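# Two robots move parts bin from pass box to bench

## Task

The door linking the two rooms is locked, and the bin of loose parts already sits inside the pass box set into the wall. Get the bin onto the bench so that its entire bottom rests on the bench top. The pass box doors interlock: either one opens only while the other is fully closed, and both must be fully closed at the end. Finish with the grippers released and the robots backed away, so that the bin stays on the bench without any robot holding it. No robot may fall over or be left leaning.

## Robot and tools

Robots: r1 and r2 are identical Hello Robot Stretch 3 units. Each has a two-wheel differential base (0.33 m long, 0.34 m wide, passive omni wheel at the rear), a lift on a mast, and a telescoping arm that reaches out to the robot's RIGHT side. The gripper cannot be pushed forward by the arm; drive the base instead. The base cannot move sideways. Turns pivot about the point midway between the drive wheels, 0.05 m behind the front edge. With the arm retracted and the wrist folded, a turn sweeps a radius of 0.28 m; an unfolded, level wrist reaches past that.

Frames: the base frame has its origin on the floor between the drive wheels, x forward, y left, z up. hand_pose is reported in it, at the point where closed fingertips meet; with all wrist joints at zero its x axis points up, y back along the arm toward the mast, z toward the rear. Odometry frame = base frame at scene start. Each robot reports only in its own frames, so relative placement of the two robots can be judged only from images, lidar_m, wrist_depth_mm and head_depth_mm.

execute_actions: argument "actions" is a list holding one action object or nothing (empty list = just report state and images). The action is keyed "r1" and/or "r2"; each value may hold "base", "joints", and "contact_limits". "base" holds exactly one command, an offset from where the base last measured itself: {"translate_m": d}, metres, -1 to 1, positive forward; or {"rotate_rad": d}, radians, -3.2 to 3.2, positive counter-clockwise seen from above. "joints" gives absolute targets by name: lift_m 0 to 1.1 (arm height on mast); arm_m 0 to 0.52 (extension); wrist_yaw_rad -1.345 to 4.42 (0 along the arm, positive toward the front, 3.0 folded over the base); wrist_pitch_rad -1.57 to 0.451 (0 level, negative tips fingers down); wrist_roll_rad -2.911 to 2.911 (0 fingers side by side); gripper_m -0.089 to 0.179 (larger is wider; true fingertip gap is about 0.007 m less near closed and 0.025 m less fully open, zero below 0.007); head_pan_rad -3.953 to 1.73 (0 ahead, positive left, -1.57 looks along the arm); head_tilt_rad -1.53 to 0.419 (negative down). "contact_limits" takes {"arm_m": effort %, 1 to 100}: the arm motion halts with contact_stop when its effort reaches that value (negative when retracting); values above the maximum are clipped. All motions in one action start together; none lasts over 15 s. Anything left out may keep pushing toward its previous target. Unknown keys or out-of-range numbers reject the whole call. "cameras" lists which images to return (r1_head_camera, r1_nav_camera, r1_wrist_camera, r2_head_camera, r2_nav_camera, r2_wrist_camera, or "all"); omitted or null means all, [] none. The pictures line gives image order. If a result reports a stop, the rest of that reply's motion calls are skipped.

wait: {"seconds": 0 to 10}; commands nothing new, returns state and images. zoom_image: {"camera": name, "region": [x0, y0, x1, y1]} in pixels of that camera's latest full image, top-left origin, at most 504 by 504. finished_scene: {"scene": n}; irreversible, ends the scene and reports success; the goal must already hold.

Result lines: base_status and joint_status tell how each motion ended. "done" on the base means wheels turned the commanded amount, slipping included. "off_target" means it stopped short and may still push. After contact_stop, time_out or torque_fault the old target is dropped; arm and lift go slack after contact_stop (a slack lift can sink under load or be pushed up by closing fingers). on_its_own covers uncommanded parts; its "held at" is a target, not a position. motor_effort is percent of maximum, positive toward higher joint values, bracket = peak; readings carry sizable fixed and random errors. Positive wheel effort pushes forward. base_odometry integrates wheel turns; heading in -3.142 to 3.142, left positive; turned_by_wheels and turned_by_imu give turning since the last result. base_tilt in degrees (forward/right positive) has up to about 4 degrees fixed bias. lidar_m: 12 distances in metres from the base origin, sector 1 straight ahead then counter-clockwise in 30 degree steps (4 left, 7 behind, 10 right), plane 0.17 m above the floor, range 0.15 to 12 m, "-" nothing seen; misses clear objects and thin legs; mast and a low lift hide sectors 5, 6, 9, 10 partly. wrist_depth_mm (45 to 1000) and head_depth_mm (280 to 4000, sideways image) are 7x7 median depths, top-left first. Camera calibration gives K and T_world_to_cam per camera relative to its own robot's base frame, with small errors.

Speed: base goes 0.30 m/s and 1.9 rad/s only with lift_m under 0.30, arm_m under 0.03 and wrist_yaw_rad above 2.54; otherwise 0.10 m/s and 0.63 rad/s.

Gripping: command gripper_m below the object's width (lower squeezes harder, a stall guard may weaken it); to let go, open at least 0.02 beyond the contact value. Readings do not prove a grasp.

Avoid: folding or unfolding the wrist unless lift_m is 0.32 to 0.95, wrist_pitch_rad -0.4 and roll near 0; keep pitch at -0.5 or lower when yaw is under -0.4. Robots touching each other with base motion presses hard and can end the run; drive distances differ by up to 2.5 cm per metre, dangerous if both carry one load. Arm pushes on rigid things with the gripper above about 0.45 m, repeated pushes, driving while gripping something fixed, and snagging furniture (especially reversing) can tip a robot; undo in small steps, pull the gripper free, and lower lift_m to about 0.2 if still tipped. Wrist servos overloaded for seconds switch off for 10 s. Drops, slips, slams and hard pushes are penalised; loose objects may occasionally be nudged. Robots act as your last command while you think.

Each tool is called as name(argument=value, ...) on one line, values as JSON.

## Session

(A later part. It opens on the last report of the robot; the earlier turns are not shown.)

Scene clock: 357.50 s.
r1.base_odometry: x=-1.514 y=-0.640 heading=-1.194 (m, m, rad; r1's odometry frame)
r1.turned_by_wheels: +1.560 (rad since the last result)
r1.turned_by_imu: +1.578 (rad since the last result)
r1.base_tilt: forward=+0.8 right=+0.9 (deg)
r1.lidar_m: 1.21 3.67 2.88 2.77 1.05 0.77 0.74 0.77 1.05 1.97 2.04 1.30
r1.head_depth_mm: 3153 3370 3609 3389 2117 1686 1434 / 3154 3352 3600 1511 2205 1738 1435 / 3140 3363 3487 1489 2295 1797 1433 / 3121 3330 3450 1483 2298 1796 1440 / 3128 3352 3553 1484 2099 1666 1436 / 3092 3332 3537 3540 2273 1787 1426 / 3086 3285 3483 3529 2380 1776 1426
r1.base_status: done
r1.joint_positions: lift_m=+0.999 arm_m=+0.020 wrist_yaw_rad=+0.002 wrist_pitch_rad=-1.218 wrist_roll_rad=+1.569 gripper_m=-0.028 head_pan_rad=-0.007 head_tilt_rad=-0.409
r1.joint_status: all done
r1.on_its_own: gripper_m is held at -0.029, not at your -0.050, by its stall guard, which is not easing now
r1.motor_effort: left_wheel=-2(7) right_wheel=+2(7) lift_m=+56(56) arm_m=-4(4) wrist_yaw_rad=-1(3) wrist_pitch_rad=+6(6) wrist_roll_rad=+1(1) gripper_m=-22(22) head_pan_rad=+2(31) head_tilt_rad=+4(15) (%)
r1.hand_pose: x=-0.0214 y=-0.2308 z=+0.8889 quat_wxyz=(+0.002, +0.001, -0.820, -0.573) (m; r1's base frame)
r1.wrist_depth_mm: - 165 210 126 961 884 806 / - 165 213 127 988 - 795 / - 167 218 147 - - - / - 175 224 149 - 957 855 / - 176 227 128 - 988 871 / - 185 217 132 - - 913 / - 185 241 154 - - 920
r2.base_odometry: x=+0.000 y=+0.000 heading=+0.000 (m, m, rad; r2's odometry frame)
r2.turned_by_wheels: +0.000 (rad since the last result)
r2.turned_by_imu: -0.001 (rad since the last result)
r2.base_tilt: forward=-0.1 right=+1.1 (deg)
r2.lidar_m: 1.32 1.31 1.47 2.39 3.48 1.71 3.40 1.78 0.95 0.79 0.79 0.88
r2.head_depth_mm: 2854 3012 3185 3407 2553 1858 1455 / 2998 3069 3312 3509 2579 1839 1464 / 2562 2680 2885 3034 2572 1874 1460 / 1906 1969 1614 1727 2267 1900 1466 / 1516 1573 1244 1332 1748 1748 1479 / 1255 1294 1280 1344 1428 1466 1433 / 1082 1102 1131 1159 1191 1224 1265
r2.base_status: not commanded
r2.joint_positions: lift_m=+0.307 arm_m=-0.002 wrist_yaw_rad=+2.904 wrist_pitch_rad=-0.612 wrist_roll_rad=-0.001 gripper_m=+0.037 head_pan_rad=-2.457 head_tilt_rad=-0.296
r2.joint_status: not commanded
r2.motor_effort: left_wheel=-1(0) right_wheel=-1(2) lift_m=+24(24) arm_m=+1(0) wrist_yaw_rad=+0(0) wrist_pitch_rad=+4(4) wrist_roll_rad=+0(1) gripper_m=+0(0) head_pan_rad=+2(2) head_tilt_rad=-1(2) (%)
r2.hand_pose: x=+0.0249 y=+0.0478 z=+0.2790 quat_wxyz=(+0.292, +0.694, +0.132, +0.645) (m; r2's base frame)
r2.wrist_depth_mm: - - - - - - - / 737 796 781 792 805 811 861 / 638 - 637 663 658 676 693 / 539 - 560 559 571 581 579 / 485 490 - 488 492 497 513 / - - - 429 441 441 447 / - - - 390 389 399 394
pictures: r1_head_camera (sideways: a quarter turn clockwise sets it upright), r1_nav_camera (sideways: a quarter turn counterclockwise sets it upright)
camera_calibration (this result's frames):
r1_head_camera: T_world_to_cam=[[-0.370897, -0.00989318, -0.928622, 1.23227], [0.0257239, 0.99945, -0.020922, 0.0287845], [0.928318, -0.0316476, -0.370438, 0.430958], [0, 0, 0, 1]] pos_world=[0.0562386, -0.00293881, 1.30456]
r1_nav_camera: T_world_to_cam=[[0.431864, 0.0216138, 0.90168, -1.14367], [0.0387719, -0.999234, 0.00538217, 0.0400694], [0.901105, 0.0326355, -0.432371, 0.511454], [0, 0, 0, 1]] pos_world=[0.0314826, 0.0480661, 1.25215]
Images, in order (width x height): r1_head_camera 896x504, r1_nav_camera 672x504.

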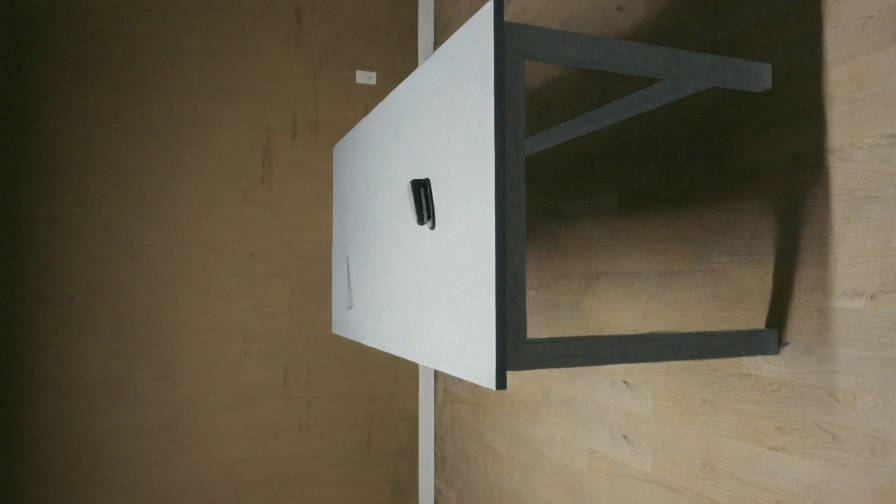

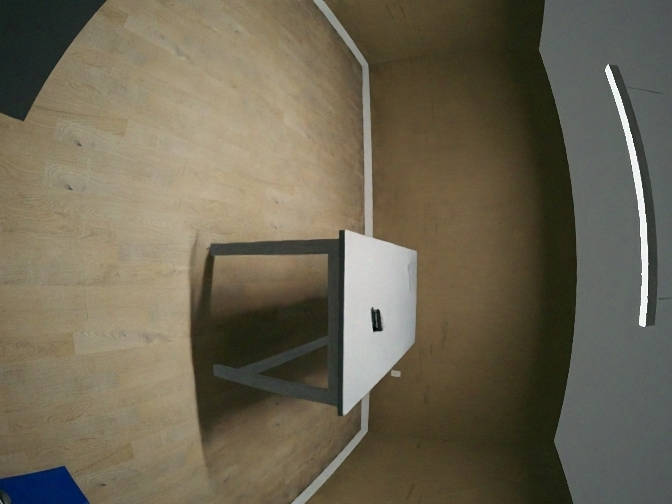

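execute_actions(actions=[{"r1":{"base":{"translate_m":0.6}}}], cameras=[])

execute_actions(actions=[{"r1":{"base":{"rotate_rad":1.555},"joints":{"head_pan_rad":-1.57,"head_tilt_rad":-0.75,"lift_m":1.04}}}], cameras=[])

execute_actions(actions=[{"r1":{"base":{"translate_m":-0.08},"joints":{"arm_m":0.47}}}], cameras=["r1_head_camera","r1_nav_camera"])

Scene clock: 382.27 s.
r1.base_odometry: x=-1.293 y=-1.198 heading=-1.194 (m, m, rad; r1's odometry frame)
r1.turned_by_wheels: +0.000 (rad since the last result)
r1.turned_by_imu: +0.000 (rad since the last result)
r1.base_tilt: forward=+0.8 right=+0.9 (deg)
r1.lidar_m: 0.62 0.63 2.87 2.77 1.89 1.38 1.33 1.38 1.86 1.97 2.05 0.77
r1.head_depth_mm: 2629 2793 2983 3114 1003 759 1358 / 2611 2786 2969 1495 995 753 1445 / 2614 2770 2932 1489 1000 750 1434 / 2559 2742 2977 1490 988 744 1437 / 2587 2730 2953 1489 990 741 1433 / 2552 2722 2958 3099 988 740 788 / 2552 2737 2896 3137 2382 1660 1425
r1.base_status: done
r1.joint_positions: lift_m=+0.999 arm_m=+0.020 wrist_yaw_rad=+0.002 wrist_pitch_rad=-1.218 wrist_roll_rad=+1.569 gripper_m=-0.028 head_pan_rad=-0.007 head_tilt_rad=-0.408
r1.joint_status: not commanded
r1.on_its_own: gripper_m is held at -0.029, not at your -0.050, by its stall guard, which is not easing now
r1.motor_effort: left_wheel=-2(3) right_wheel=+2(6) lift_m=+56(56) arm_m=-3(3) wrist_yaw_rad=-1(2) wrist_pitch_rad=+6(5) wrist_roll_rad=+1(1) gripper_m=-21(21) head_pan_rad=+2(1) head_tilt_rad=+3(3) (%)
r1.hand_pose: x=-0.0214 y=-0.2308 z=+0.8889 quat_wxyz=(+0.002, +0.001, -0.820, -0.573) (m; r1's base frame)
r1.wrist_depth_mm: - 165 211 125 948 894 800 / - 165 212 127 969 - 795 / - 167 218 147 998 - - / - 175 225 149 - 957 867 / - 175 227 128 - - 882 / - 185 216 132 - - 916 / - 185 241 154 - - 948
r2.base_odometry: x=+0.000 y=+0.000 heading=+0.000 (m, m, rad; r2's odometry frame)
r2.turned_by_wheels: +0.000 (rad since the last result)
r2.turned_by_imu: -0.003 (rad since the last result)
r2.base_tilt: forward=+0.0 right=+1.1 (deg)
r2.lidar_m: 1.32 1.31 1.47 2.39 3.49 1.70 3.40 1.78 0.95 0.79 0.79 0.89
r2.head_depth_mm: 2826 3004 3186 3362 2558 1841 1455 / 2942 3107 3320 3490 2574 1867 1457 / 2528 2707 2870 3115 2568 1859 1471 / 1923 1957 1626 1696 2249 1867 1478 / 1507 1580 1241 1336 1739 1740 1488 / 1259 1294 1282 1346 1435 1468 1435 / 1073 1106 1129 1161 1190 1225 1254
r2.base_status: not commanded
r2.joint_positions: lift_m=+0.307 arm_m=-0.002 wrist_yaw_rad=+2.904 wrist_pitch_rad=-0.612 wrist_roll_rad=-0.001 gripper_m=+0.037 head_pan_rad=-2.457 head_tilt_rad=-0.296
r2.joint_status: not commanded
r2.motor_effort: left_wheel=+0(0) right_wheel=-1(1) lift_m=+24(24) arm_m=+1(0) wrist_yaw_rad=+0(0) wrist_pitch_rad=+4(4) wrist_roll_rad=+0(1) gripper_m=+0(0) head_pan_rad=+2(2) head_tilt_rad=-1(1) (%)
r2.hand_pose: x=+0.0249 y=+0.0478 z=+0.2790 quat_wxyz=(+0.292, +0.694, +0.132, +0.645) (m; r2's base frame)
r2.wrist_depth_mm: - - - - - - - / 737 824 786 800 814 833 826 / 630 - 652 657 673 682 679 / 551 - 552 572 566 579 579 / 478 489 - 486 499 494 504 / - - - 427 437 444 446 / - - - 390 392 396 401
pictures: none
No camera images: the call's "cameras" was empty. Leave "cameras" out to get every camera's image.

Scene clock: 385.67 s.
r1.base_odometry: x=-1.293 y=-1.198 heading=+0.361 (m, m, rad; r1's odometry frame)
r1.turned_by_wheels: +1.555 (rad since the last result)
r1.turned_by_imu: +1.572 (rad since the last result)
r1.base_tilt: forward=+0.8 right=+0.9 (deg)
r1.lidar_m: 2.77 1.92 1.39 1.33 1.38 1.84 1.97 2.04 0.77 0.62 0.63 2.90
r1.head_depth_mm: 2567 - - - - 368 1161 / 2614 1776 - - - 357 1167 / 2616 1802 - - - - 1157 / 2602 1610 1053 815 - - 1153 / 2596 1500 1051 809 827 356 1155 / 2569 2884 1091 807 436 358 1147 / 2570 2908 2561 1971 1603 1267 1163
r1.base_status: done
r1.joint_positions: lift_m=+1.039 arm_m=+0.020 wrist_yaw_rad=+0.002 wrist_pitch_rad=-1.218 wrist_roll_rad=+1.569 gripper_m=-0.028 head_pan_rad=-1.563 head_tilt_rad=-0.741
r1.joint_status: all done
r1.on_its_own: gripper_m is held at -0.029, not at your -0.050, by its stall guard, which is not easing now
r1.motor_effort: left_wheel=-2(6) right_wheel=+2(7) lift_m=+56(58) arm_m=-4(3) wrist_yaw_rad=-1(2) wrist_pitch_rad=+6(5) wrist_roll_rad=+1(1) gripper_m=-21(21) head_pan_rad=-2(27) head_tilt_rad=-4(18) (%)
r1.hand_pose: x=-0.0214 y=-0.2308 z=+0.9289 quat_wxyz=(+0.002, +0.001, -0.820, -0.573) (m; r1's base frame)
r1.wrist_depth_mm: 441 165 211 125 998 911 830 / 458 166 213 127 - - 840 / 476 167 219 146 - - - / 505 175 224 149 - 977 917 / 530 175 228 128 - - 929 / 550 184 217 131 - - 944 / - 185 241 154 - - 991
r2.base_odometry: x=+0.000 y=+0.000 heading=+0.000 (m, m, rad; r2's odometry frame)
r2.turned_by_wheels: +0.000 (rad since the last result)
r2.turned_by_imu: -0.001 (rad since the last result)
r2.base_tilt: forward=-0.1 right=+1.1 (deg)
r2.lidar_m: 1.32 1.31 1.47 2.39 3.49 1.71 3.40 1.78 0.95 0.79 0.79 0.88
r2.head_depth_mm: 2879 2997 3187 3344 2539 1857 1446 / 2951 3117 3281 3428 2558 1891 1459 / 2547 2689 2871 3087 2607 1863 1451 / 1895 1989 1617 1710 2263 1879 1472 / 1531 1568 1244 1330 1729 1749 1476 / 1255 1296 1270 1353 1417 1462 1439 / 1071 1100 1136 1153 1194 1224 1257
r2.base_status: not commanded
r2.joint_positions: lift_m=+0.307 arm_m=-0.002 wrist_yaw_rad=+2.904 wrist_pitch_rad=-0.612 wrist_roll_rad=-0.001 gripper_m=+0.037 head_pan_rad=-2.457 head_tilt_rad=-0.296
r2.joint_status: not commanded
r2.motor_effort: left_wheel=+0(0) right_wheel=-1(1) lift_m=+24(24) arm_m=+1(0) wrist_yaw_rad=+0(0) wrist_pitch_rad=+4(3) wrist_roll_rad=+1(0) gripper_m=+0(0) head_pan_rad=+2(2) head_tilt_rad=-2(1) (%)
r2.hand_pose: x=+0.0249 y=+0.0478 z=+0.2790 quat_wxyz=(+0.292, +0.694, +0.132, +0.645) (m; r2's base frame)
r2.wrist_depth_mm: - - - - - - - / 743 807 801 815 812 831 818 / 626 - 661 658 664 680 687 / 548 - 558 563 575 574 578 / 474 488 - 495 496 498 507 / - - - 430 439 440 447 / - - - 392 390 398 401
pictures: none
No camera images: the call's "cameras" was empty. Leave "cameras" out to get every camera's image.

Scene clock: 390.17 s.
r1.base_odometry: x=-1.368 y=-1.226 heading=+0.361 (m, m, rad; r1's odometry frame)
r1.turned_by_wheels: +0.000 (rad since the last result)
r1.turned_by_imu: +0.000 (rad since the last result)
r1.base_tilt: forward=+0.8 right=+0.9 (deg)
r1.lidar_m: 2.86 1.92 1.39 1.33 1.38 1.83 1.89 1.95 0.73 1.45 0.64 2.97
r1.head_depth_mm: - 2989 1074 828 1603 1266 1191 / 2687 1533 769 821 1558 1373 1187 / - 1423 725 817 1633 1369 1184 / - - 725 812 1627 1364 1180 / 2576 1490 721 807 1578 1362 1177 / 2583 1579 1041 803 1528 1255 1177 / 2564 2899 2328 800 1481 1356 1167
r1.base_status: done
r1.joint_positions: lift_m=+1.039 arm_m=+0.470 wrist_yaw_rad=+0.000 wrist_pitch_rad=-1.219 wrist_roll_rad=+1.569 gripper_m=-0.028 head_pan_rad=-1.563 head_tilt_rad=-0.741
r1.joint_status: all done
r1.on_its_own: gripper_m is held at -0.029, not at your -0.050, by its stall guard, which is not easing now
r1.motor_effort: left_wheel=-2(6) right_wheel=+2(1) lift_m=+56(56) arm_m=+3(4) wrist_yaw_rad=-1(2) wrist_pitch_rad=+5(6) wrist_roll_rad=+1(1) gripper_m=-21(22) head_pan_rad=-3(3) head_tilt_rad=-4(3) (%)
r1.hand_pose: x=-0.0215 y=-0.6801 z=+0.9289 quat_wxyz=(+0.001, +0.000, -0.820, -0.573) (m; r1's base frame)
r1.wrist_depth_mm: 431 166 210 125 284 886 847 / 449 166 214 127 289 913 856 / 475 166 218 147 299 943 893 / 493 175 226 148 310 956 913 / 519 175 228 128 316 984 942 / 547 185 218 131 317 - 950 / 578 185 241 154 335 - 983
r2.base_odometry: x=+0.000 y=+0.000 heading=+0.000 (m, m, rad; r2's odometry frame)
r2.turned_by_wheels: +0.000 (rad since the last result)
r2.turned_by_imu: -0.001 (rad since the last result)
r2.base_tilt: forward=+0.0 right=+1.0 (deg)
r2.lidar_m: 1.32 1.31 1.46 2.39 3.49 1.70 3.40 1.79 0.95 0.79 0.79 0.88
r2.head_depth_mm: 2880 3018 3185 3336 2542 1850 1446 / 2951 3114 3291 3452 2552 1862 1468 / 2549 2673 2869 3044 2577 1869 1467 / 1930 1971 1627 1717 2257 1865 1455 / 1523 1583 1241 1327 1737 1749 1474 / 1257 1291 1276 1357 1434 1475 1435 / 1074 1096 1129 1162 1200 1225 1258
r2.base_status: not commanded
r2.joint_positions: lift_m=+0.307 arm_m=-0.002 wrist_yaw_rad=+2.904 wrist_pitch_rad=-0.612 wrist_roll_rad=-0.001 gripper_m=+0.037 head_pan_rad=-2.457 head_tilt_rad=-0.296
r2.joint_status: not commanded
r2.motor_effort: left_wheel=+0(0) right_wheel=-1(1) lift_m=+24(24) arm_m=+1(1) wrist_yaw_rad=+0(0) wrist_pitch_rad=+4(4) wrist_roll_rad=+1(0) gripper_m=-1(0) head_pan_rad=+2(2) head_tilt_rad=-1(1) (%)
r2.hand_pose: x=+0.0249 y=+0.0478 z=+0.2790 quat_wxyz=(+0.292, +0.694, +0.132, +0.645) (m; r2's base frame)
r2.wrist_depth_mm: - - - - - - - / 742 800 791 798 832 828 845 / 624 - 653 639 667 670 679 / 545 - 550 567 574 581 576 / 472 487 - 486 499 494 494 / - - - 424 444 441 446 / - - - 389 389 394 399
pictures: r1_head_camera (sideways: a quarter turn clockwise sets it upright), r1_nav_camera (sideways: a quarter turn counterclockwise sets it upright)
camera_calibration (this result's frames):
r1_head_camera: T_world_to_cam=[[-0.0175913, 0.653368, -0.756836, 1.0061], [0.999661, -0.00303421, -0.0258548, 0.0292552], [-0.0191891, -0.757035, -0.653093, 0.8045], [0, 0, 0, 1]] pos_world=[0.00389103, -0.0482321, 1.28762]
r1_nav_camera: T_world_to_cam=[[0.030122, -0.702034, 0.711506, -0.893283], [-0.998553, -0.0528531, -0.0098751, 0.0662594], [0.0445379, -0.710179, -0.702611, 0.868254], [0, 0, 0, 1]] pos_world=[0.0544008, -0.00699709, 1.24627]
Images, in order (width x height): r1_head_camera 896x504, r1_nav_camera 672x504.

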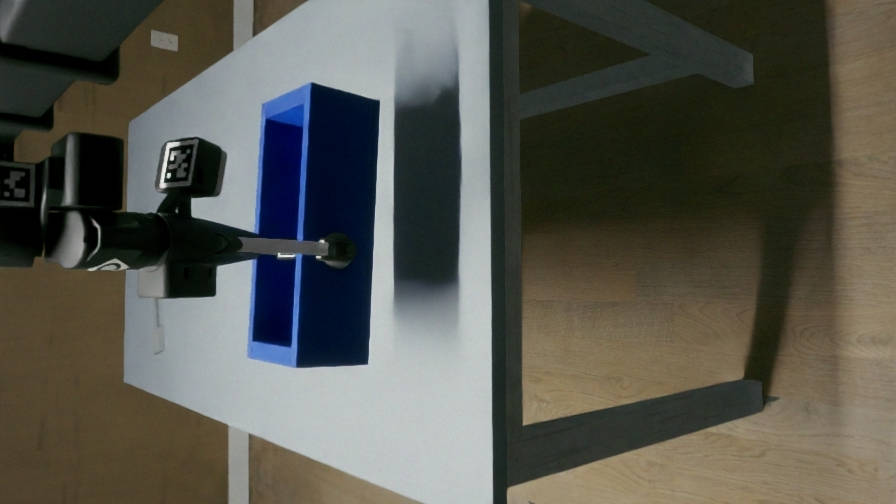

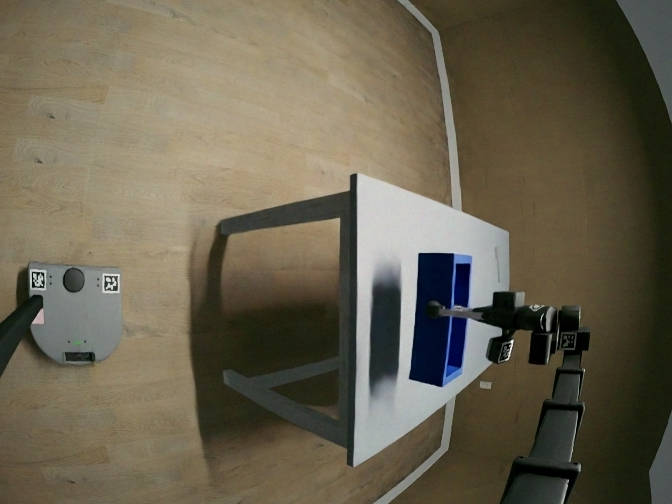

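execute_actions(actions=[{"r1":{"joints":{"lift_m":0.93}}}], cameras=[])

execute_actions(actions=[{"r1":{"joints":{"lift_m":0.87}}}], cameras=["r1_head_camera","r1_wrist_camera"])

Scene clock: 398.00 s.
r1.base_odometry: x=-1.368 y=-1.226 heading=+0.361 (m, m, rad; r1's odometry frame)
r1.turned_by_wheels: +0.000 (rad since the last result)
r1.turned_by_imu: +0.000 (rad since the last result)
r1.base_tilt: forward=+0.8 right=+1.0 (deg)
r1.lidar_m: 2.85 1.93 1.39 1.33 1.38 1.83 1.89 1.95 0.72 1.45 0.64 2.98
r1.head_depth_mm: 2640 2954 - - 1591 1257 1191 / 2628 - 960 796 1551 1373 1187 / 2580 - 868 778 1633 1379 1184 / 2590 - 849 773 1630 1373 1182 / 2584 1495 1047 770 1575 1363 1178 / 2584 1571 1043 805 1531 1258 1174 / 2558 2890 2357 801 1486 1351 1169
r1.base_status: not commanded
r1.joint_positions: lift_m=+0.931 arm_m=+0.470 wrist_yaw_rad=+0.000 wrist_pitch_rad=-1.219 wrist_roll_rad=+1.569 gripper_m=-0.028 head_pan_rad=-1.563 head_tilt_rad=-0.741
r1.joint_status: all done
r1.on_its_own: gripper_m is held at -0.029, not at your -0.050, by its stall guard, which is not easing now
r1.motor_effort: left_wheel=-2(1) right_wheel=+2(2) lift_m=+18(48) arm_m=+3(3) wrist_yaw_rad=-1(0) wrist_pitch_rad=+6(6) wrist_roll_rad=+1(1) gripper_m=-21(22) head_pan_rad=-2(2) head_tilt_rad=-2(4) (%)
r1.hand_pose: x=-0.0215 y=-0.6801 z=+0.8203 quat_wxyz=(+0.001, +0.000, -0.820, -0.573) (m; r1's base frame)
r1.wrist_depth_mm: 277 165 207 125 183 175 758 / 280 165 212 126 188 180 782 / 282 166 217 129 194 185 791 / 297 175 224 149 200 190 812 / 336 176 228 128 203 872 829 / 351 185 217 132 205 896 847 / 374 186 242 156 222 961 877
r2.base_odometry: x=+0.000 y=+0.000 heading=+0.000 (m, m, rad; r2's odometry frame)
r2.turned_by_wheels: +0.000 (rad since the last result)
r2.turned_by_imu: -0.001 (rad since the last result)
r2.base_tilt: forward=-0.1 right=+1.1 (deg)
r2.lidar_m: 1.32 1.31 1.47 2.39 3.48 1.71 3.41 1.78 0.95 0.79 0.79 0.88
r2.head_depth_mm: 2843 3035 3122 3336 2547 1843 1457 / 2930 3103 3329 3464 2574 1856 1459 / 2548 2695 2864 3120 2612 1875 1463 / 1930 1957 1611 1728 2295 1890 1472 / 1524 1574 1252 1327 1738 1748 1480 / 1262 1293 1274 1348 1422 1470 1431 / 1077 1106 1129 1159 1194 1225 1256
r2.base_status: not commanded
r2.joint_positions: lift_m=+0.307 arm_m=-0.002 wrist_yaw_rad=+2.904 wrist_pitch_rad=-0.612 wrist_roll_rad=-0.001 gripper_m=+0.037 head_pan_rad=-2.457 head_tilt_rad=-0.296
r2.joint_status: not commanded
r2.motor_effort: left_wheel=+0(0) right_wheel=-1(0) lift_m=+24(24) arm_m=+0(0) wrist_yaw_rad=+0(0) wrist_pitch_rad=+4(3) wrist_roll_rad=+1(1) gripper_m=-1(0) head_pan_rad=+1(2) head_tilt_rad=-1(2) (%)
r2.hand_pose: x=+0.0249 y=+0.0478 z=+0.2790 quat_wxyz=(+0.292, +0.694, +0.132, +0.645) (m; r2's base frame)
r2.wrist_depth_mm: - - - - - - - / 739 804 805 812 833 839 852 / 642 - 657 646 661 680 682 / 545 - 553 573 564 561 570 / 482 503 - 489 496 498 508 / - - - 421 441 444 443 / - - - 397 386 393 395
pictures: none
No camera images: the call's "cameras" was empty. Leave "cameras" out to get every camera's image.

Scene clock: 399.07 s.
r1.base_odometry: x=-1.368 y=-1.226 heading=+0.361 (m, m, rad; r1's odometry frame)
r1.turned_by_wheels: +0.000 (rad since the last result)
r1.turned_by_imu: -0.001 (rad since the last result)
r1.base_tilt: forward=+0.8 right=+0.9 (deg)
r1.lidar_m: 2.85 1.93 1.39 1.33 1.38 1.83 1.89 1.95 0.73 1.44 0.64 2.98
r1.head_depth_mm: 2626 2961 - - 1601 1267 1189 / 2648 - 966 796 1558 1373 1184 / 2600 - 870 779 1634 1372 1182 / 2596 1502 861 778 1622 1364 1179 / 2614 1483 1053 771 1576 1362 1179 / 2598 1579 1044 806 1536 1272 1176 / 2574 2891 2366 803 974 1347 1166
r1.base_status: not commanded
r1.joint_positions: lift_m=+0.924 arm_m=+0.470 wrist_yaw_rad=+0.001 wrist_pitch_rad=-1.223 wrist_roll_rad=+1.569 gripper_m=-0.028 head_pan_rad=-1.563 head_tilt_rad=-0.741
r1.joint_status: lift_m contact_stop (moved -0.006 of -0.061)
r1.on_its_own: gripper_m is held at -0.029, not at your -0.050, by its stall guard, which is not easing now; lift_m is slack since a contact_stop, until your next command for it (your +0.870 is given up)
r1.motor_effort: left_wheel=+1(2) right_wheel=+0(3) lift_m=+33(33) arm_m=+3(3) wrist_yaw_rad=-1(1) wrist_pitch_rad=+7(7) wrist_roll_rad=+1(1) gripper_m=-20(21) head_pan_rad=-3(2) head_tilt_rad=-3(3) (%)
r1.hand_pose: x=-0.0215 y=-0.6790 z=+0.8136 quat_wxyz=(+0.001, +0.001, -0.818, -0.575) (m; r1's base frame)
r1.wrist_depth_mm: 273 166 203 127 180 171 743 / 278 166 210 129 186 176 759 / 276 167 216 131 191 181 787 / 298 168 223 133 197 834 806 / 330 177 230 127 200 874 828 / 350 186 218 133 202 910 857 / 370 187 244 187 219 928 875
r2.base_odometry: x=+0.000 y=+0.000 heading=+0.000 (m, m, rad; r2's odometry frame)
r2.turned_by_wheels: +0.000 (rad since the last result)
r2.turned_by_imu: +0.000 (rad since the last result)
r2.base_tilt: forward=-0.1 right=+1.0 (deg)
r2.lidar_m: 1.32 1.31 1.47 2.39 3.49 1.70 3.40 1.78 0.95 0.79 0.79 0.89
r2.head_depth_mm: 2846 3013 3178 3359 2557 1859 1449 / 2917 3099 3308 3483 2571 1864 1465 / 2541 2657 2878 3067 2583 1870 1466 / 1908 1961 1613 1713 2284 1890 1477 / 1524 1575 1242 1331 1748 1758 1477 / 1256 1296 1272 1361 1426 1458 1435 / 1074 1099 1133 1157 1183 1221 1264
r2.base_status: not commanded
r2.joint_positions: lift_m=+0.307 arm_m=-0.002 wrist_yaw_rad=+2.904 wrist_pitch_rad=-0.612 wrist_roll_rad=-0.001 gripper_m=+0.037 head_pan_rad=-2.457 head_tilt_rad=-0.296
r2.joint_status: not commanded
r2.motor_effort: left_wheel=+0(0) right_wheel=-2(1) lift_m=+24(24) arm_m=+1(0) wrist_yaw_rad=+0(0) wrist_pitch_rad=+3(4) wrist_roll_rad=+1(1) gripper_m=+0(0) head_pan_rad=+2(2) head_tilt_rad=-2(1) (%)
r2.hand_pose: x=+0.0249 y=+0.0478 z=+0.2790 quat_wxyz=(+0.292, +0.694, +0.132, +0.645) (m; r2's base frame)
r2.wrist_depth_mm: - - - - - - - / 742 781 790 793 813 836 835 / 632 - 643 676 662 680 671 / 552 - 562 567 575 576 590 / 478 495 - 491 498 505 509 / - - - 425 440 441 442 / - - - 391 392 395 397
pictures: r1_head_camera (sideways: a quarter turn clockwise sets it upright), r1_wrist_camera
camera_calibration (this result's frames):
r1_head_camera: T_world_to_cam=[[-0.0175681, 0.653769, -0.756491, 1.00565], [0.999661, -0.00306081, -0.0258605, 0.0292626], [-0.0192222, -0.756688, -0.653493, 0.805021], [0, 0, 0, 1]] pos_world=[0.00388903, -0.0482244, 1.2876]
r1_wrist_camera: T_world_to_cam=[[0.0230815, 0.938493, -0.344527, 0.919703], [0.98356, 0.0404216, 0.176002, -0.0592022], [0.179103, -0.342925, -0.92213, 0.683369], [0, 0, 0, 1]] pos_world=[-0.0853925, -0.626397, 0.957438]
Images, in order (width x height): r1_head_camera 896x504, r1_wrist_camera 644x364.

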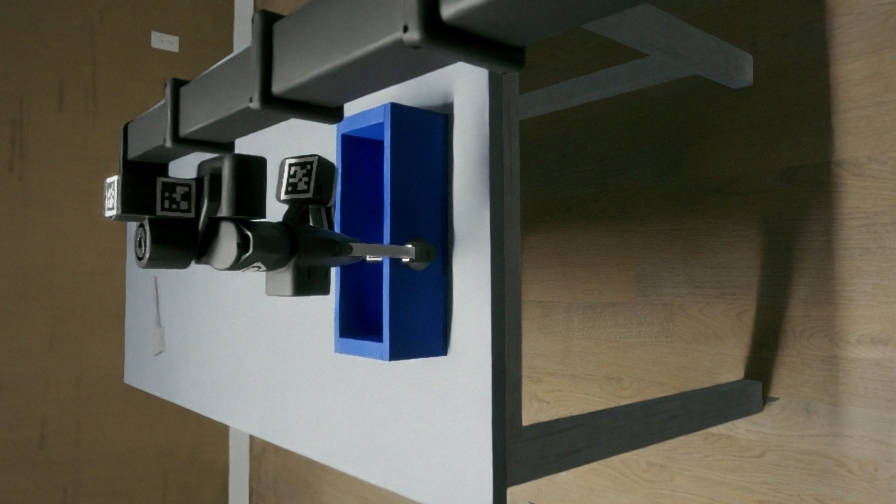

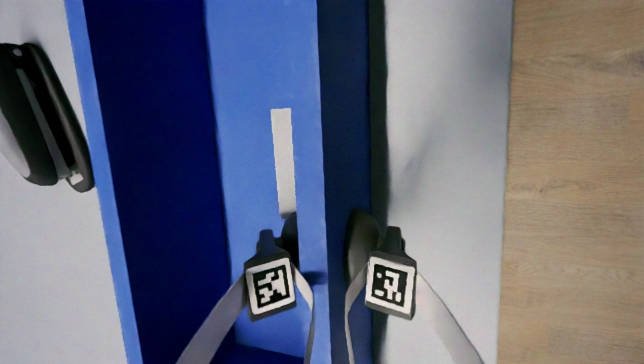

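execute_actions(actions=[{"r1":{"joints":{"lift_m":0.926,"gripper_m":0.06}}}], cameras=[])

execute_actions(actions=[{"r1":{"joints":{"lift_m":1.06}}}], cameras=["r1_wrist_camera"])

execute_actions(actions=[{"r1":{"joints":{"arm_m":0.0,"gripper_m":-0.01}}}], cameras=["r1_head_camera","r1_nav_camera"])

Scene clock: 406.27 s.
r1.base_odometry: x=-1.368 y=-1.226 heading=+0.361 (m, m, rad; r1's odometry frame)
r1.turned_by_wheels: +0.000 (rad since the last result)
r1.turned_by_imu: +0.000 (rad since the last result)
r1.base_tilt: forward=+0.8 right=+0.9 (deg)
r1.lidar_m: 2.85 1.93 1.39 1.33 1.38 1.83 1.89 1.95 0.73 1.44 0.64 2.98
r1.head_depth_mm: 2640 2995 - - 1600 1269 1194 / 2627 - 964 793 1549 1381 1185 / 2606 - 871 781 1630 1374 1180 / 2593 1502 851 773 1626 1371 1182 / 2585 1488 1045 774 1583 1362 1178 / 2585 1487 1039 803 1537 1265 1172 / 2564 2898 2333 799 974 1351 1168
r1.base_status: not commanded
r1.joint_positions: lift_m=+0.926 arm_m=+0.470 wrist_yaw_rad=+0.001 wrist_pitch_rad=-1.206 wrist_roll_rad=+1.569 gripper_m=+0.060 head_pan_rad=-1.563 head_tilt_rad=-0.741
r1.joint_status: all done
r1.motor_effort: left_wheel=+0(0) right_wheel=+0(1) lift_m=+41(42) arm_m=+3(3) wrist_yaw_rad=-1(1) wrist_pitch_rad=+2(7) wrist_roll_rad=+1(1) gripper_m=+1(81) head_pan_rad=-3(2) head_tilt_rad=-4(3) (%)
r1.hand_pose: x=-0.0215 y=-0.6834 z=+0.8163 quat_wxyz=(+0.001, +0.001, -0.824, -0.567) (m; r1's base frame)
r1.wrist_depth_mm: 278 162 205 118 178 170 744 / 281 163 210 120 183 174 778 / 281 164 218 137 189 179 797 / 311 172 222 139 193 185 804 / 338 181 212 142 195 190 816 / 356 183 - 144 201 195 848 / 377 331 240 170 211 925 867
r2.base_odometry: x=+0.000 y=+0.000 heading=+0.000 (m, m, rad; r2's odometry frame)
r2.turned_by_wheels: +0.000 (rad since the last result)
r2.turned_by_imu: -0.001 (rad since the last result)
r2.base_tilt: forward=-0.1 right=+1.0 (deg)
r2.lidar_m: 1.31 1.31 1.47 2.39 3.48 1.70 3.41 1.78 0.95 0.79 0.79 0.89
r2.head_depth_mm: 2835 2995 3189 3420 2557 1841 1457 / 2984 3169 3353 3483 2550 1863 1448 / 2532 2695 2863 3075 2532 1866 1470 / 1905 1956 1626 1711 2298 1881 1475 / 1530 1579 1243 1331 1743 1747 1478 / 1264 1299 1274 1362 1421 1453 1434 / 1073 1107 1133 1160 1189 1221 1254
r2.base_status: not commanded
r2.joint_positions: lift_m=+0.307 arm_m=-0.002 wrist_yaw_rad=+2.904 wrist_pitch_rad=-0.612 wrist_roll_rad=-0.001 gripper_m=+0.037 head_pan_rad=-2.457 head_tilt_rad=-0.296
r2.joint_status: not commanded
r2.motor_effort: left_wheel=+0(0) right_wheel=-1(1) lift_m=+24(24) arm_m=+1(1) wrist_yaw_rad=+0(0) wrist_pitch_rad=+4(3) wrist_roll_rad=+1(0) gripper_m=-1(0) head_pan_rad=+2(2) head_tilt_rad=-1(2) (%)
r2.hand_pose: x=+0.0249 y=+0.0478 z=+0.2790 quat_wxyz=(+0.292, +0.694, +0.132, +0.645) (m; r2's base frame)
r2.wrist_depth_mm: - - - - - - - / 757 794 796 795 786 834 840 / 628 - 648 654 670 692 699 / 542 - 554 546 576 588 584 / 476 490 - 491 498 498 501 / - - - 427 439 436 451 / - - - 396 394 396 395
pictures: none
No camera images: the call's "cameras" was empty. Leave "cameras" out to get every camera's image.

Scene clock: 408.33 s.
r1.base_odometry: x=-1.368 y=-1.226 heading=+0.361 (m, m, rad; r1's odometry frame)
r1.turned_by_wheels: +0.000 (rad since the last result)
r1.turned_by_imu: +0.000 (rad since the last result)
r1.base_tilt: forward=+0.8 right=+0.9 (deg)
r1.lidar_m: 2.85 1.92 1.39 1.33 1.38 1.83 1.89 1.94 0.73 1.45 0.64 2.97
r1.head_depth_mm: 2708 2934 1071 827 1605 1261 1193 / 2654 1521 1067 793 1550 1379 1185 / 2713 1357 1001 779 1624 1366 1186 / 2511 1338 870 774 1625 1372 1183 / 2583 1480 1049 772 1576 1367 1178 / 2594 1483 1040 802 1531 1265 1175 / 2578 2912 2345 801 974 1353 1169
r1.base_status: not commanded
r1.joint_positions: lift_m=+1.059 arm_m=+0.470 wrist_yaw_rad=+0.001 wrist_pitch_rad=-1.205 wrist_roll_rad=+1.569 gripper_m=+0.060 head_pan_rad=-1.563 head_tilt_rad=-0.741
r1.joint_status: all done
r1.motor_effort: left_wheel=+0(0) right_wheel=+0(1) lift_m=+51(55) arm_m=+3(3) wrist_yaw_rad=-2(1) wrist_pitch_rad=+2(2) wrist_roll_rad=+1(1) gripper_m=+0(1) head_pan_rad=-2(2) head_tilt_rad=-3(3) (%)
r1.hand_pose: x=-0.0215 y=-0.6835 z=+0.9500 quat_wxyz=(+0.001, +0.001, -0.824, -0.567) (m; r1's base frame)
r1.wrist_depth_mm: 472 418 370 310 294 878 863 / 501 412 386 327 300 906 871 / 518 449 398 334 309 951 895 / 542 472 409 344 317 999 921 / 573 495 436 357 333 - 942 / 602 519 - 338 321 - 981 / - 557 466 398 355 - 995
r2.base_odometry: x=+0.000 y=+0.000 heading=+0.000 (m, m, rad; r2's odometry frame)
r2.turned_by_wheels: +0.000 (rad since the last result)
r2.turned_by_imu: -0.001 (rad since the last result)
r2.base_tilt: forward=-0.1 right=+1.1 (deg)
r2.lidar_m: 1.32 1.31 1.46 2.38 3.49 1.70 3.39 1.79 0.95 0.79 0.79 0.89
r2.head_depth_mm: 2837 3008 3210 3378 2552 1851 1458 / 2933 3167 3249 3474 2557 1858 1454 / 2532 2659 2892 3066 2560 1881 1464 / 1910 1947 1605 1720 2264 1865 1470 / 1520 1590 1231 1326 1751 1743 1476 / 1267 1296 1279 1360 1419 1455 1437 / 1074 1102 1127 1163 1187 1228 1262
r2.base_status: not commanded
r2.joint_positions: lift_m=+0.307 arm_m=-0.002 wrist_yaw_rad=+2.904 wrist_pitch_rad=-0.612 wrist_roll_rad=-0.001 gripper_m=+0.037 head_pan_rad=-2.457 head_tilt_rad=-0.296
r2.joint_status: not commanded
r2.motor_effort: left_wheel=+0(0) right_wheel=+0(1) lift_m=+24(24) arm_m=+0(1) wrist_yaw_rad=+0(0) wrist_pitch_rad=+4(3) wrist_roll_rad=+0(0) gripper_m=+0(0) head_pan_rad=+2(2) head_tilt_rad=-1(1) (%)
r2.hand_pose: x=+0.0249 y=+0.0478 z=+0.2790 quat_wxyz=(+0.292, +0.694, +0.132, +0.645) (m; r2's base frame)
r2.wrist_depth_mm: - - - - - - - / 731 831 784 783 807 830 849 / 636 - 645 660 672 680 676 / 544 - 556 559 572 579 573 / 473 496 - 488 502 502 504 / - - - 428 439 433 441 / - - - 397 391 394 396
pictures: r1_wrist_camera
camera_calibration (this result's frames):
r1_wrist_camera: T_world_to_cam=[[0.0230779, 0.932035, -0.361633, 0.982801], [0.983555, 0.0436458, 0.175254, -0.0801164], [0.179127, -0.359731, -0.9157, 0.789988], [0, 0, 0, 1]] pos_world=[-0.0853901, -0.628325, 1.09285]
Images, in order (width x height): r1_wrist_camera 644x364.

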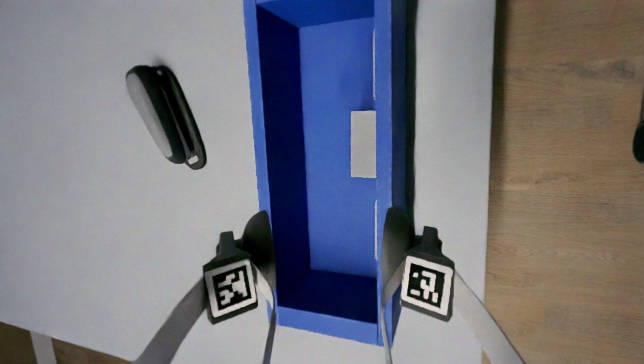

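Scene clock: 412.97 s.
r1.base_odometry: x=-1.368 y=-1.226 heading=+0.361 (m, m, rad; r1's odometry frame)
r1.turned_by_wheels: +0.000 (rad since the last result)
r1.turned_by_imu: +0.000 (rad since the last result)
r1.base_tilt: forward=+0.8 right=+0.9 (deg)
r1.lidar_m: 2.85 1.93 1.39 1.33 1.38 1.83 1.89 1.96 0.72 1.45 0.64 2.98
r1.head_depth_mm: 2574 - - - - - 1193 / 2565 - - - - - 1190 / 2542 - - - - - 1185 / 2563 1602 962 776 - - 1179 / 2597 1486 1046 775 1662 - 1180 / 2593 1479 1038 804 1535 1260 1171 / 2584 2888 2363 802 976 1350 1169
r1.base_status: not commanded
r1.joint_positions: lift_m=+1.059 arm_m=+0.003 wrist_yaw_rad=+0.001 wrist_pitch_rad=-1.205 wrist_roll_rad=+1.569 gripper_m=-0.010 head_pan_rad=-1.563 head_tilt_rad=-0.741
r1.joint_status: all done
joint sent to its limit — the command would take r1.arm_m past its lower limit, so that joint was sent only as far as its limit.
r1.motor_effort: left_wheel=+0(0) right_wheel=+1(1) lift_m=+51(51) arm_m=-4(3) wrist_yaw_rad=-2(1) wrist_pitch_rad=+1(2) wrist_roll_rad=+1(1) gripper_m=-6(81) head_pan_rad=-1(3) head_tilt_rad=-3(3) (%)
r1.hand_pose: x=-0.0215 y=-0.2168 z=+0.9500 quat_wxyz=(+0.001, +0.001, -0.824, -0.567) (m; r1's base frame)
r1.wrist_depth_mm: 470 527 - - - 930 849 / 449 526 - - - - 852 / 455 521 - - - - - / 462 507 - - - - 915 / 464 514 - - - - 922 / 609 545 781 - - - 970 / - 559 - - - - 994
r2.base_odometry: x=+0.000 y=+0.000 heading=+0.000 (m, m, rad; r2's odometry frame)
r2.turned_by_wheels: +0.000 (rad since the last result)
r2.turned_by_imu: -0.001 (rad since the last result)
r2.base_tilt: forward=-0.2 right=+1.1 (deg)
r2.lidar_m: 1.31 1.31 1.47 2.39 3.50 1.71 3.40 1.78 0.95 0.79 0.79 0.88
r2.head_depth_mm: 2886 3001 3158 3303 2562 1847 1460 / 2930 3127 3338 3536 2573 1876 1461 / 2538 2679 2858 3036 2542 1863 1464 / 1903 1966 1618 1732 2255 1879 1465 / 1523 1579 1238 1326 1732 1730 1485 / 1260 1293 1280 1354 1421 1472 1432 / 1082 1100 1133 1151 1191 1222 1259
r2.base_status: not commanded
r2.joint_positions: lift_m=+0.307 arm_m=-0.002 wrist_yaw_rad=+2.904 wrist_pitch_rad=-0.612 wrist_roll_rad=-0.001 gripper_m=+0.037 head_pan_rad=-2.457 head_tilt_rad=-0.296
r2.joint_status: not commanded
r2.motor_effort: left_wheel=+0(0) right_wheel=+0(1) lift_m=+24(24) arm_m=+1(0) wrist_yaw_rad=+0(0) wrist_pitch_rad=+4(4) wrist_roll_rad=+1(0) gripper_m=+0(0) head_pan_rad=+2(2) head_tilt_rad=-1(2) (%)
r2.hand_pose: x=+0.0249 y=+0.0478 z=+0.2790 quat_wxyz=(+0.292, +0.694, +0.132, +0.645) (m; r2's base frame)
r2.wrist_depth_mm: - - - - - - - / 759 767 797 796 803 810 861 / 650 - 657 673 671 676 691 / 545 - 555 556 560 572 595 / 482 499 - 486 494 501 506 / - - - 427 438 436 450 / - - - 394 392 399 402
pictures: r1_head_camera (sideways: a quarter turn clockwise sets it upright), r1_nav_camera (sideways: a quarter turn counterclockwise sets it upright)
camera_calibration (this result's frames):
r1_head_camera: T_world_to_cam=[[-0.0175675, 0.653769, -0.756491, 1.00565], [0.999661, -0.00306176, -0.0258605, 0.0292626], [-0.019223, -0.756688, -0.653493, 0.805021], [0, 0, 0, 1]] pos_world=[0.00388898, -0.0482244, 1.2876]
r1_nav_camera: T_world_to_cam=[[0.030096, -0.702412, 0.711134, -0.892798], [-0.998556, -0.0528067, -0.00989896, 0.0662904], [0.0445058, -0.709809, -0.702987, 0.868743], [0, 0, 0, 1]] pos_world=[0.0544003, -0.00696966, 1.24627]
Images, in order (width x height): r1_head_camera 896x504, r1_nav_camera 672x504.

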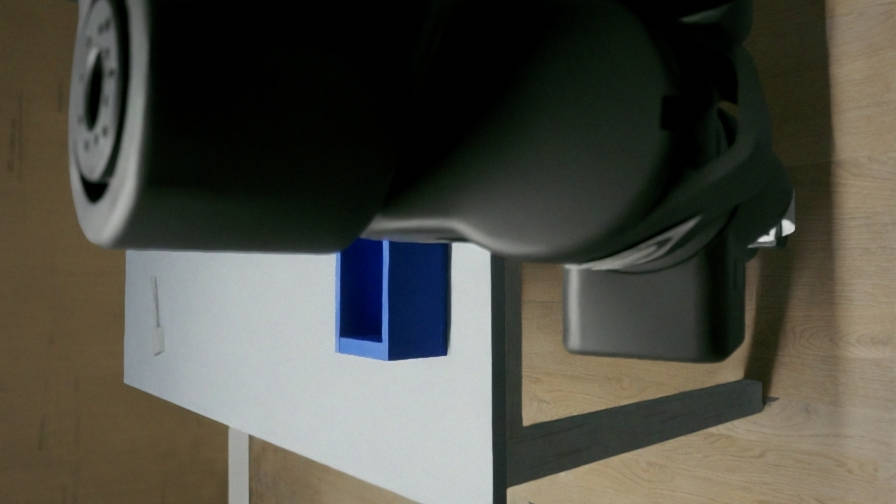

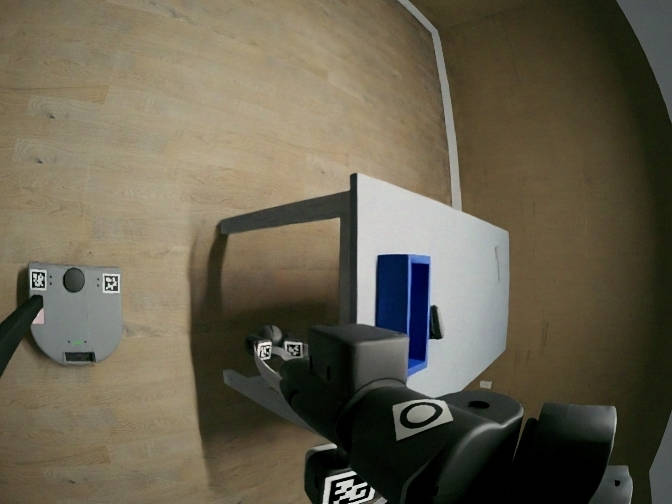

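execute_actions(actions=[{"r1":{"base":{"translate_m":0.58},"joints":{"wrist_roll_rad":0,"head_pan_rad":0,"head_tilt_rad":-0.5}}}], cameras=[])

execute_actions(actions=[{"r1":{"base":{"rotate_rad":1.555},"joints":{"wrist_pitch_rad":0}}}], cameras=[])

execute_actions(actions=[{"r1":{"base":{"translate_m":0.32},"joints":{"lift_m":0.72}}}], cameras=[])

execute_actions(actions=[{"r1":{"base":{"rotate_rad":1.555},"joints":{"head_pan_rad":-0.6}}}], cameras=["r1_head_camera","r1_nav_camera"])

Scene clock: 436.60 s.
r1.base_odometry: x=-0.825 y=-1.021 heading=+0.361 (m, m, rad; r1's odometry frame)
r1.turned_by_wheels: +0.000 (rad since the last result)
r1.turned_by_imu: +0.000 (rad since the last result)
r1.base_tilt: forward=+0.9 right=+0.9 (deg)
r1.lidar_m: 2.28 1.95 1.40 1.34 1.39 1.85 2.47 1.14 0.68 2.04 3.03 2.38
r1.head_depth_mm: 1968 2154 2375 2556 2098 1636 1340 / 1976 2144 2349 2549 2084 1633 1335 / 1963 2132 2339 2547 2076 1627 1334 / 1943 2114 2321 2516 2084 1626 1330 / 1942 2109 2328 2485 2073 1620 1331 / 1925 2101 2280 2459 2071 1615 1326 / 1915 2091 2280 2472 2061 1605 1323
r1.base_status: done
r1.joint_positions: lift_m=+1.059 arm_m=+0.003 wrist_yaw_rad=+0.001 wrist_pitch_rad=-1.205 wrist_roll_rad=+0.007 gripper_m=-0.010 head_pan_rad=-0.007 head_tilt_rad=-0.507
r1.joint_status: all done
r1.motor_effort: left_wheel=-1(5) right_wheel=+2(4) lift_m=+52(51) arm_m=-4(4) wrist_yaw_rad=+0(2) wrist_pitch_rad=+1(1) wrist_roll_rad=-4(5) gripper_m=-5(5) head_pan_rad=+2(33) head_tilt_rad=+2(17) (%)
r1.hand_pose: x=-0.0216 y=-0.2171 z=+0.9501 quat_wxyz=(+0.581, +0.400, -0.584, -0.402) (m; r1's base frame)
r1.wrist_depth_mm: - - - - - - - / - - - - - - - / - - - - - - - / - - - - - - - / - - - - - - - / - - - - - - - / - - - - - - -
r2.base_odometry: x=+0.000 y=+0.000 heading=+0.000 (m, m, rad; r2's odometry frame)
r2.turned_by_wheels: +0.000 (rad since the last result)
r2.turned_by_imu: -0.003 (rad since the last result)
r2.base_tilt: forward=-0.2 right=+1.0 (deg)
r2.lidar_m: 1.32 1.31 1.47 2.38 3.47 1.70 3.41 1.78 0.95 0.79 0.79 0.88
r2.head_depth_mm: 2896 3016 3177 3303 2544 1867 1453 / 2960 3158 3341 3489 2550 1868 1463 / 2516 2710 2857 3080 2595 1854 1465 / 1906 1979 1624 1708 2276 1880 1461 / 1523 1586 1249 1334 1752 1753 1469 / 1260 1300 1280 1352 1430 1467 1443 / 1078 1102 1127 1157 1192 1229 1261
r2.base_status: not commanded
r2.joint_positions: lift_m=+0.307 arm_m=-0.002 wrist_yaw_rad=+2.904 wrist_pitch_rad=-0.612 wrist_roll_rad=-0.001 gripper_m=+0.037 head_pan_rad=-2.457 head_tilt_rad=-0.296
r2.joint_status: not commanded
r2.motor_effort: left_wheel=-1(0) right_wheel=-1(1) lift_m=+24(24) arm_m=+1(1) wrist_yaw_rad=+0(0) wrist_pitch_rad=+3(4) wrist_roll_rad=+0(1) gripper_m=+0(0) head_pan_rad=+2(2) head_tilt_rad=-1(1) (%)
r2.hand_pose: x=+0.0249 y=+0.0478 z=+0.2790 quat_wxyz=(+0.292, +0.694, +0.132, +0.645) (m; r2's base frame)
r2.wrist_depth_mm: - - - - - - - / 755 820 793 786 844 825 835 / 636 - 658 664 669 683 681 / 551 - 558 579 556 583 589 / 479 490 - 494 497 501 493 / - - - 423 440 437 450 / - - - 392 393 397 398
pictures: none
No camera images: the call's "cameras" was empty. Leave "cameras" out to get every camera's image.

Scene clock: 440.00 s.
r1.base_odometry: x=-0.825 y=-1.021 heading=+1.915 (m, m, rad; r1's odometry frame)
r1.turned_by_wheels: +1.555 (rad since the last result)
r1.turned_by_imu: +1.573 (rad since the last result)
r1.base_tilt: forward=+0.8 right=+0.9 (deg)
r1.lidar_m: 1.34 1.38 1.84 2.47 1.18 0.68 2.05 3.01 2.39 2.27 1.99 1.41
r1.head_depth_mm: 1154 1258 1379 1517 1700 1631 1342 / 1145 1250 1366 1502 1688 1621 1335 / 1139 1238 1356 1502 1670 1645 1338 / 1131 1223 1338 1476 1638 1617 1329 / 1120 1218 1328 1459 1628 1627 1327 / 1109 1191 1280 1385 1610 1606 1321 / 1089 764 1632 1006 787 1518 1317
r1.base_status: done
r1.joint_positions: lift_m=+1.059 arm_m=+0.003 wrist_yaw_rad=+0.001 wrist_pitch_rad=-0.022 wrist_roll_rad=+0.006 gripper_m=-0.010 head_pan_rad=-0.007 head_tilt_rad=-0.507
r1.joint_status: all done
r1.motor_effort: left_wheel=-2(6) right_wheel=+3(4) lift_m=+51(51) arm_m=-4(4) wrist_yaw_rad=-1(0) wrist_pitch_rad=+7(7) wrist_roll_rad=-3(4) gripper_m=-5(5) head_pan_rad=+2(1) head_tilt_rad=+2(3) (%)
r1.hand_pose: x=-0.0212 y=-0.4035 z=+1.1682 quat_wxyz=(+0.705, +0.009, -0.709, -0.008) (m; r1's base frame)
r1.wrist_depth_mm: - - - - - - - / - - - - - - - / - - - - - - - / - - - - - - - / - - - - - - - / - - - - - - - / - - - - - - -
r2.base_odometry: x=+0.000 y=+0.000 heading=+0.000 (m, m, rad; r2's odometry frame)
r2.turned_by_wheels: +0.000 (rad since the last result)
r2.turned_by_imu: -0.001 (rad since the last result)
r2.base_tilt: forward=-0.2 right=+1.1 (deg)
r2.lidar_m: 1.32 1.31 1.47 2.39 3.50 1.70 3.40 1.78 0.95 0.79 0.79 0.88
r2.head_depth_mm: 2863 3012 3178 3347 2521 1861 1454 / 2992 3165 3339 3533 2565 1854 1456 / 2526 2704 2851 3056 2569 1872 1461 / 1903 1985 1615 1721 2279 1874 1465 / 1513 1573 1246 1340 1736 1760 1476 / 1254 1300 1278 1352 1421 1463 1442 / 1073 1098 1129 1154 1196 1235 1262
r2.base_status: not commanded
r2.joint_positions: lift_m=+0.307 arm_m=-0.002 wrist_yaw_rad=+2.904 wrist_pitch_rad=-0.612 wrist_roll_rad=-0.001 gripper_m=+0.037 head_pan_rad=-2.457 head_tilt_rad=-0.296
r2.joint_status: not commanded
r2.motor_effort: left_wheel=+0(0) right_wheel=-1(1) lift_m=+24(24) arm_m=+1(0) wrist_yaw_rad=+0(0) wrist_pitch_rad=+3(3) wrist_roll_rad=+1(1) gripper_m=+0(0) head_pan_rad=+2(2) head_tilt_rad=-2(1) (%)
r2.hand_pose: x=+0.0249 y=+0.0478 z=+0.2790 quat_wxyz=(+0.292, +0.694, +0.132, +0.645) (m; r2's base frame)
r2.wrist_depth_mm: - - - - - - - / 741 814 781 804 816 840 848 / 652 - 652 668 665 698 684 / 551 - 565 566 565 571 584 / 474 486 - 488 500 497 504 / - - - 421 438 444 439 / - - - 390 396 393 395
pictures: none
No camera images: the call's "cameras" was empty. Leave "cameras" out to get every camera's image.

Scene clock: 444.67 s.
r1.base_odometry: x=-0.933 y=-0.720 heading=+1.915 (m, m, rad; r1's odometry frame)
r1.turned_by_wheels: +0.000 (rad since the last result)
r1.turned_by_imu: +0.000 (rad since the last result)
r1.base_tilt: forward=+0.8 right=+0.9 (deg)
r1.lidar_m: 1.03 1.05 1.41 2.48 1.36 0.98 2.36 3.33 2.38 2.27 1.51 1.07
r1.head_depth_mm: 870 942 1034 1147 1282 1446 1340 / 862 936 1026 1131 1262 1431 1336 / 857 932 1016 1120 1250 1415 1330 / 852 921 1009 1112 1236 1387 1326 / 844 913 997 1098 1224 1378 1327 / 836 907 991 1088 1211 1356 1324 / 828 854 731 740 756 1279 1322
r1.base_status: done
r1.joint_positions: lift_m=+0.721 arm_m=+0.003 wrist_yaw_rad=+0.001 wrist_pitch_rad=-0.021 wrist_roll_rad=+0.006 gripper_m=-0.010 head_pan_rad=-0.007 head_tilt_rad=-0.507
r1.joint_status: all done
r1.motor_effort: left_wheel=-2(3) right_wheel=+3(6) lift_m=+15(45) arm_m=-4(4) wrist_yaw_rad=-1(0) wrist_pitch_rad=+6(7) wrist_roll_rad=-4(4) gripper_m=-6(6) head_pan_rad=+2(2) head_tilt_rad=+2(1) (%)
r1.hand_pose: x=-0.0212 y=-0.4035 z=+0.8299 quat_wxyz=(+0.705, +0.008, -0.709, -0.008) (m; r1's base frame)
r1.wrist_depth_mm: - - - - - - - / - - - - - - - / - - - - - - - / - - - - - - - / - - - - - - - / - - - - - - - / - - - - - - -
r2.base_odometry: x=+0.000 y=+0.000 heading=+0.000 (m, m, rad; r2's odometry frame)
r2.turned_by_wheels: +0.000 (rad since the last result)
r2.turned_by_imu: -0.001 (rad since the last result)
r2.base_tilt: forward=-0.1 right=+1.0 (deg)
r2.lidar_m: 1.31 1.31 1.47 2.39 3.48 1.71 3.42 1.79 0.95 0.79 0.79 0.89
r2.head_depth_mm: 2841 3008 3233 3318 2559 1856 1474 / 2954 3126 3293 3522 2571 1857 1469 / 2507 2693 2867 3063 2580 1863 1473 / 1915 1960 1609 1709 2293 1881 1467 / 1519 1566 1235 1337 1741 1739 1462 / 1255 1292 1281 1354 1423 1461 1432 / 1076 1098 1129 1152 1180 1229 1259
r2.base_status: not commanded
r2.joint_positions: lift_m=+0.307 arm_m=-0.002 wrist_yaw_rad=+2.904 wrist_pitch_rad=-0.612 wrist_roll_rad=-0.001 gripper_m=+0.037 head_pan_rad=-2.457 head_tilt_rad=-0.296
r2.joint_status: not commanded
r2.motor_effort: left_wheel=+0(0) right_wheel=-2(0) lift_m=+24(24) arm_m=+1(1) wrist_yaw_rad=-1(0) wrist_pitch_rad=+3(4) wrist_roll_rad=+1(1) gripper_m=+0(0) head_pan_rad=+2(2) head_tilt_rad=-1(2) (%)
r2.hand_pose: x=+0.0249 y=+0.0478 z=+0.2790 quat_wxyz=(+0.292, +0.694, +0.132, +0.645) (m; r2's base frame)
r2.wrist_depth_mm: - - - - - - - / 752 808 784 755 797 827 818 / 625 - 649 655 671 674 693 / 540 - 559 557 564 580 589 / 481 489 - 492 495 501 499 / - - - 427 434 442 438 / - - - 388 393 398 399
pictures: none
No camera images: the call's "cameras" was empty. Leave "cameras" out to get every camera's image.

Scene clock: 448.07 s.
r1.base_odometry: x=-0.933 y=-0.720 heading=-2.813 (m, m, rad; r1's odometry frame)
r1.turned_by_wheels: +1.555 (rad since the last result)
r1.turned_by_imu: +1.573 (rad since the last result)
r1.base_tilt: forward=+0.8 right=+0.9 (deg)
r1.lidar_m: 2.48 1.38 0.98 2.36 3.33 2.39 2.27 1.55 1.08 1.03 1.05 1.38
r1.head_depth_mm: 1010 289 309 353 401 555 622 / 1110 - 290 316 351 416 485 / 1215 - - 294 323 371 435 / 1366 1495 1614 1749 1876 1516 1264 / 1530 1678 1837 2053 2072 1618 1330 / 1774 1961 2188 2454 2059 1610 1322 / 2121 2320 2531 2699 2062 1616 1320
r1.base_status: done
r1.joint_positions: lift_m=+0.721 arm_m=+0.003 wrist_yaw_rad=+0.001 wrist_pitch_rad=-0.021 wrist_roll_rad=+0.006 gripper_m=-0.010 head_pan_rad=-0.593 head_tilt_rad=-0.507
r1.joint_status: all done
r1.motor_effort: left_wheel=-2(6) right_wheel=+3(5) lift_m=+14(15) arm_m=-3(3) wrist_yaw_rad=-1(1) wrist_pitch_rad=+6(6) wrist_roll_rad=-3(3) gripper_m=-6(6) head_pan_rad=-2(25) head_tilt_rad=+4(3) (%)
r1.hand_pose: x=-0.0212 y=-0.4035 z=+0.8299 quat_wxyz=(+0.705, +0.008, -0.709, -0.008) (m; r1's base frame)
r1.wrist_depth_mm: - 438 727 739 746 777 772 / - 468 750 771 795 786 802 / - 498 774 795 795 822 820 / 742 440 815 836 835 846 844 / 299 424 841 848 873 885 898 / 300 876 882 - 902 920 927 / 312 910 935 938 954 981 959
r2.base_odometry: x=+0.000 y=+0.000 heading=+0.000 (m, m, rad; r2's odometry frame)
r2.turned_by_wheels: +0.000 (rad since the last result)
r2.turned_by_imu: -0.001 (rad since the last result)
r2.base_tilt: forward=+0.0 right=+1.1 (deg)
r2.lidar_m: 1.32 1.31 1.47 2.39 3.48 1.70 3.40 1.78 0.95 0.79 0.79 0.88
r2.head_depth_mm: 2842 3065 3196 3312 2513 1846 1455 / 2988 3152 3306 3437 2578 1850 1463 / 2522 2649 2880 3068 2522 1895 1463 / 1925 1974 1608 1740 2256 1876 1471 / 1527 1579 1240 1332 1736 1748 1481 / 1256 1296 1283 1345 1423 1474 1429 / 1079 1098 1133 1164 1184 1219 1259
r2.base_status: not commanded
r2.joint_positions: lift_m=+0.307 arm_m=-0.002 wrist_yaw_rad=+2.904 wrist_pitch_rad=-0.612 wrist_roll_rad=-0.001 gripper_m=+0.037 head_pan_rad=-2.457 head_tilt_rad=-0.296
r2.joint_status: not commanded
r2.motor_effort: left_wheel=+0(0) right_wheel=-2(1) lift_m=+24(24) arm_m=+2(1) wrist_yaw_rad=+0(0) wrist_pitch_rad=+4(3) wrist_roll_rad=+1(0) gripper_m=+0(0) head_pan_rad=+2(2) head_tilt_rad=-1(1) (%)
r2.hand_pose: x=+0.0249 y=+0.0478 z=+0.2790 quat_wxyz=(+0.292, +0.694, +0.132, +0.645) (m; r2's base frame)
r2.wrist_depth_mm: - - - - - - - / 740 802 783 809 806 851 810 / 644 - 643 659 655 668 683 / 556 - 557 564 577 567 570 / 472 492 - 499 502 499 502 / - - - 430 442 445 447 / - - - 393 391 393 401
pictures: r1_head_camera (sideways: a quarter turn clockwise sets it upright), r1_nav_camera (sideways: a quarter turn counterclockwise sets it upright)
camera_calibration (this result's frames):
r1_head_camera: T_world_to_cam=[[-0.388759, 0.246819, -0.887664, 1.17894], [0.572204, 0.819799, -0.0226522, 0.0277007], [0.722115, -0.516731, -0.459934, 0.548677], [0, 0, 0, 1]] pos_world=[0.0462655, -0.0301755, 1.29949]
r1_nav_camera: T_world_to_cam=[[0.4436, -0.269113, 0.854867, -1.08268], [-0.519867, -0.854247, 0.000846801, 0.049382], [0.730039, -0.444793, -0.518847, 0.625019], [0, 0, 0, 1]] pos_world=[0.0496625, 0.0288236, 1.2498]
Images, in order (width x height): r1_head_camera 896x504, r1_nav_camera 672x504.

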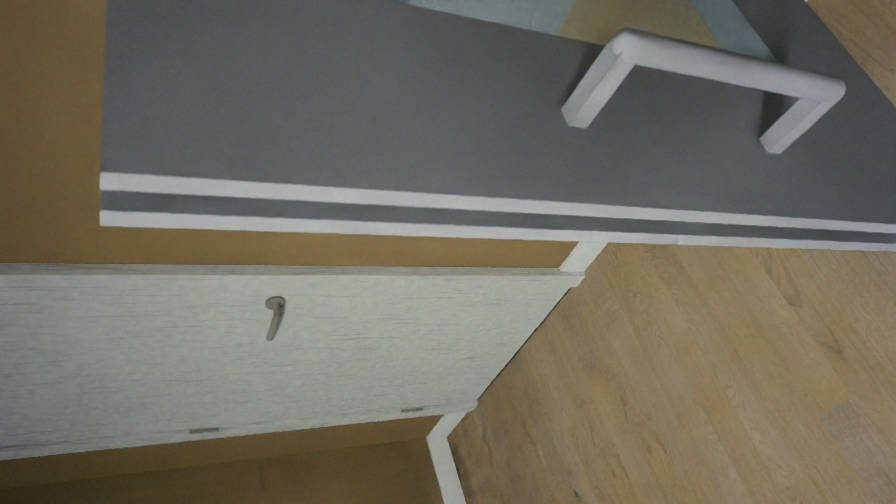

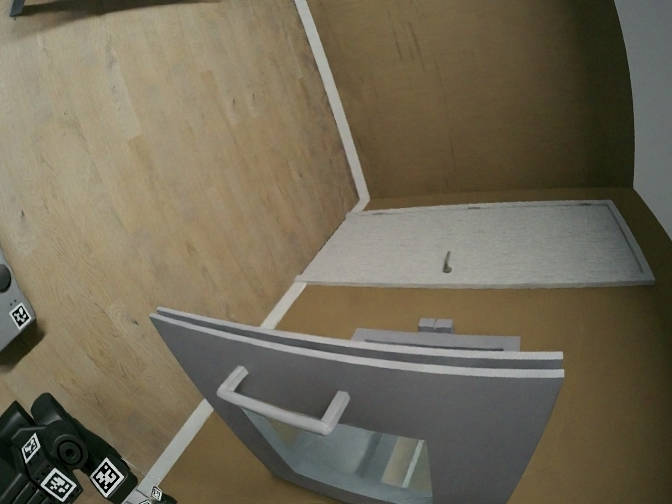

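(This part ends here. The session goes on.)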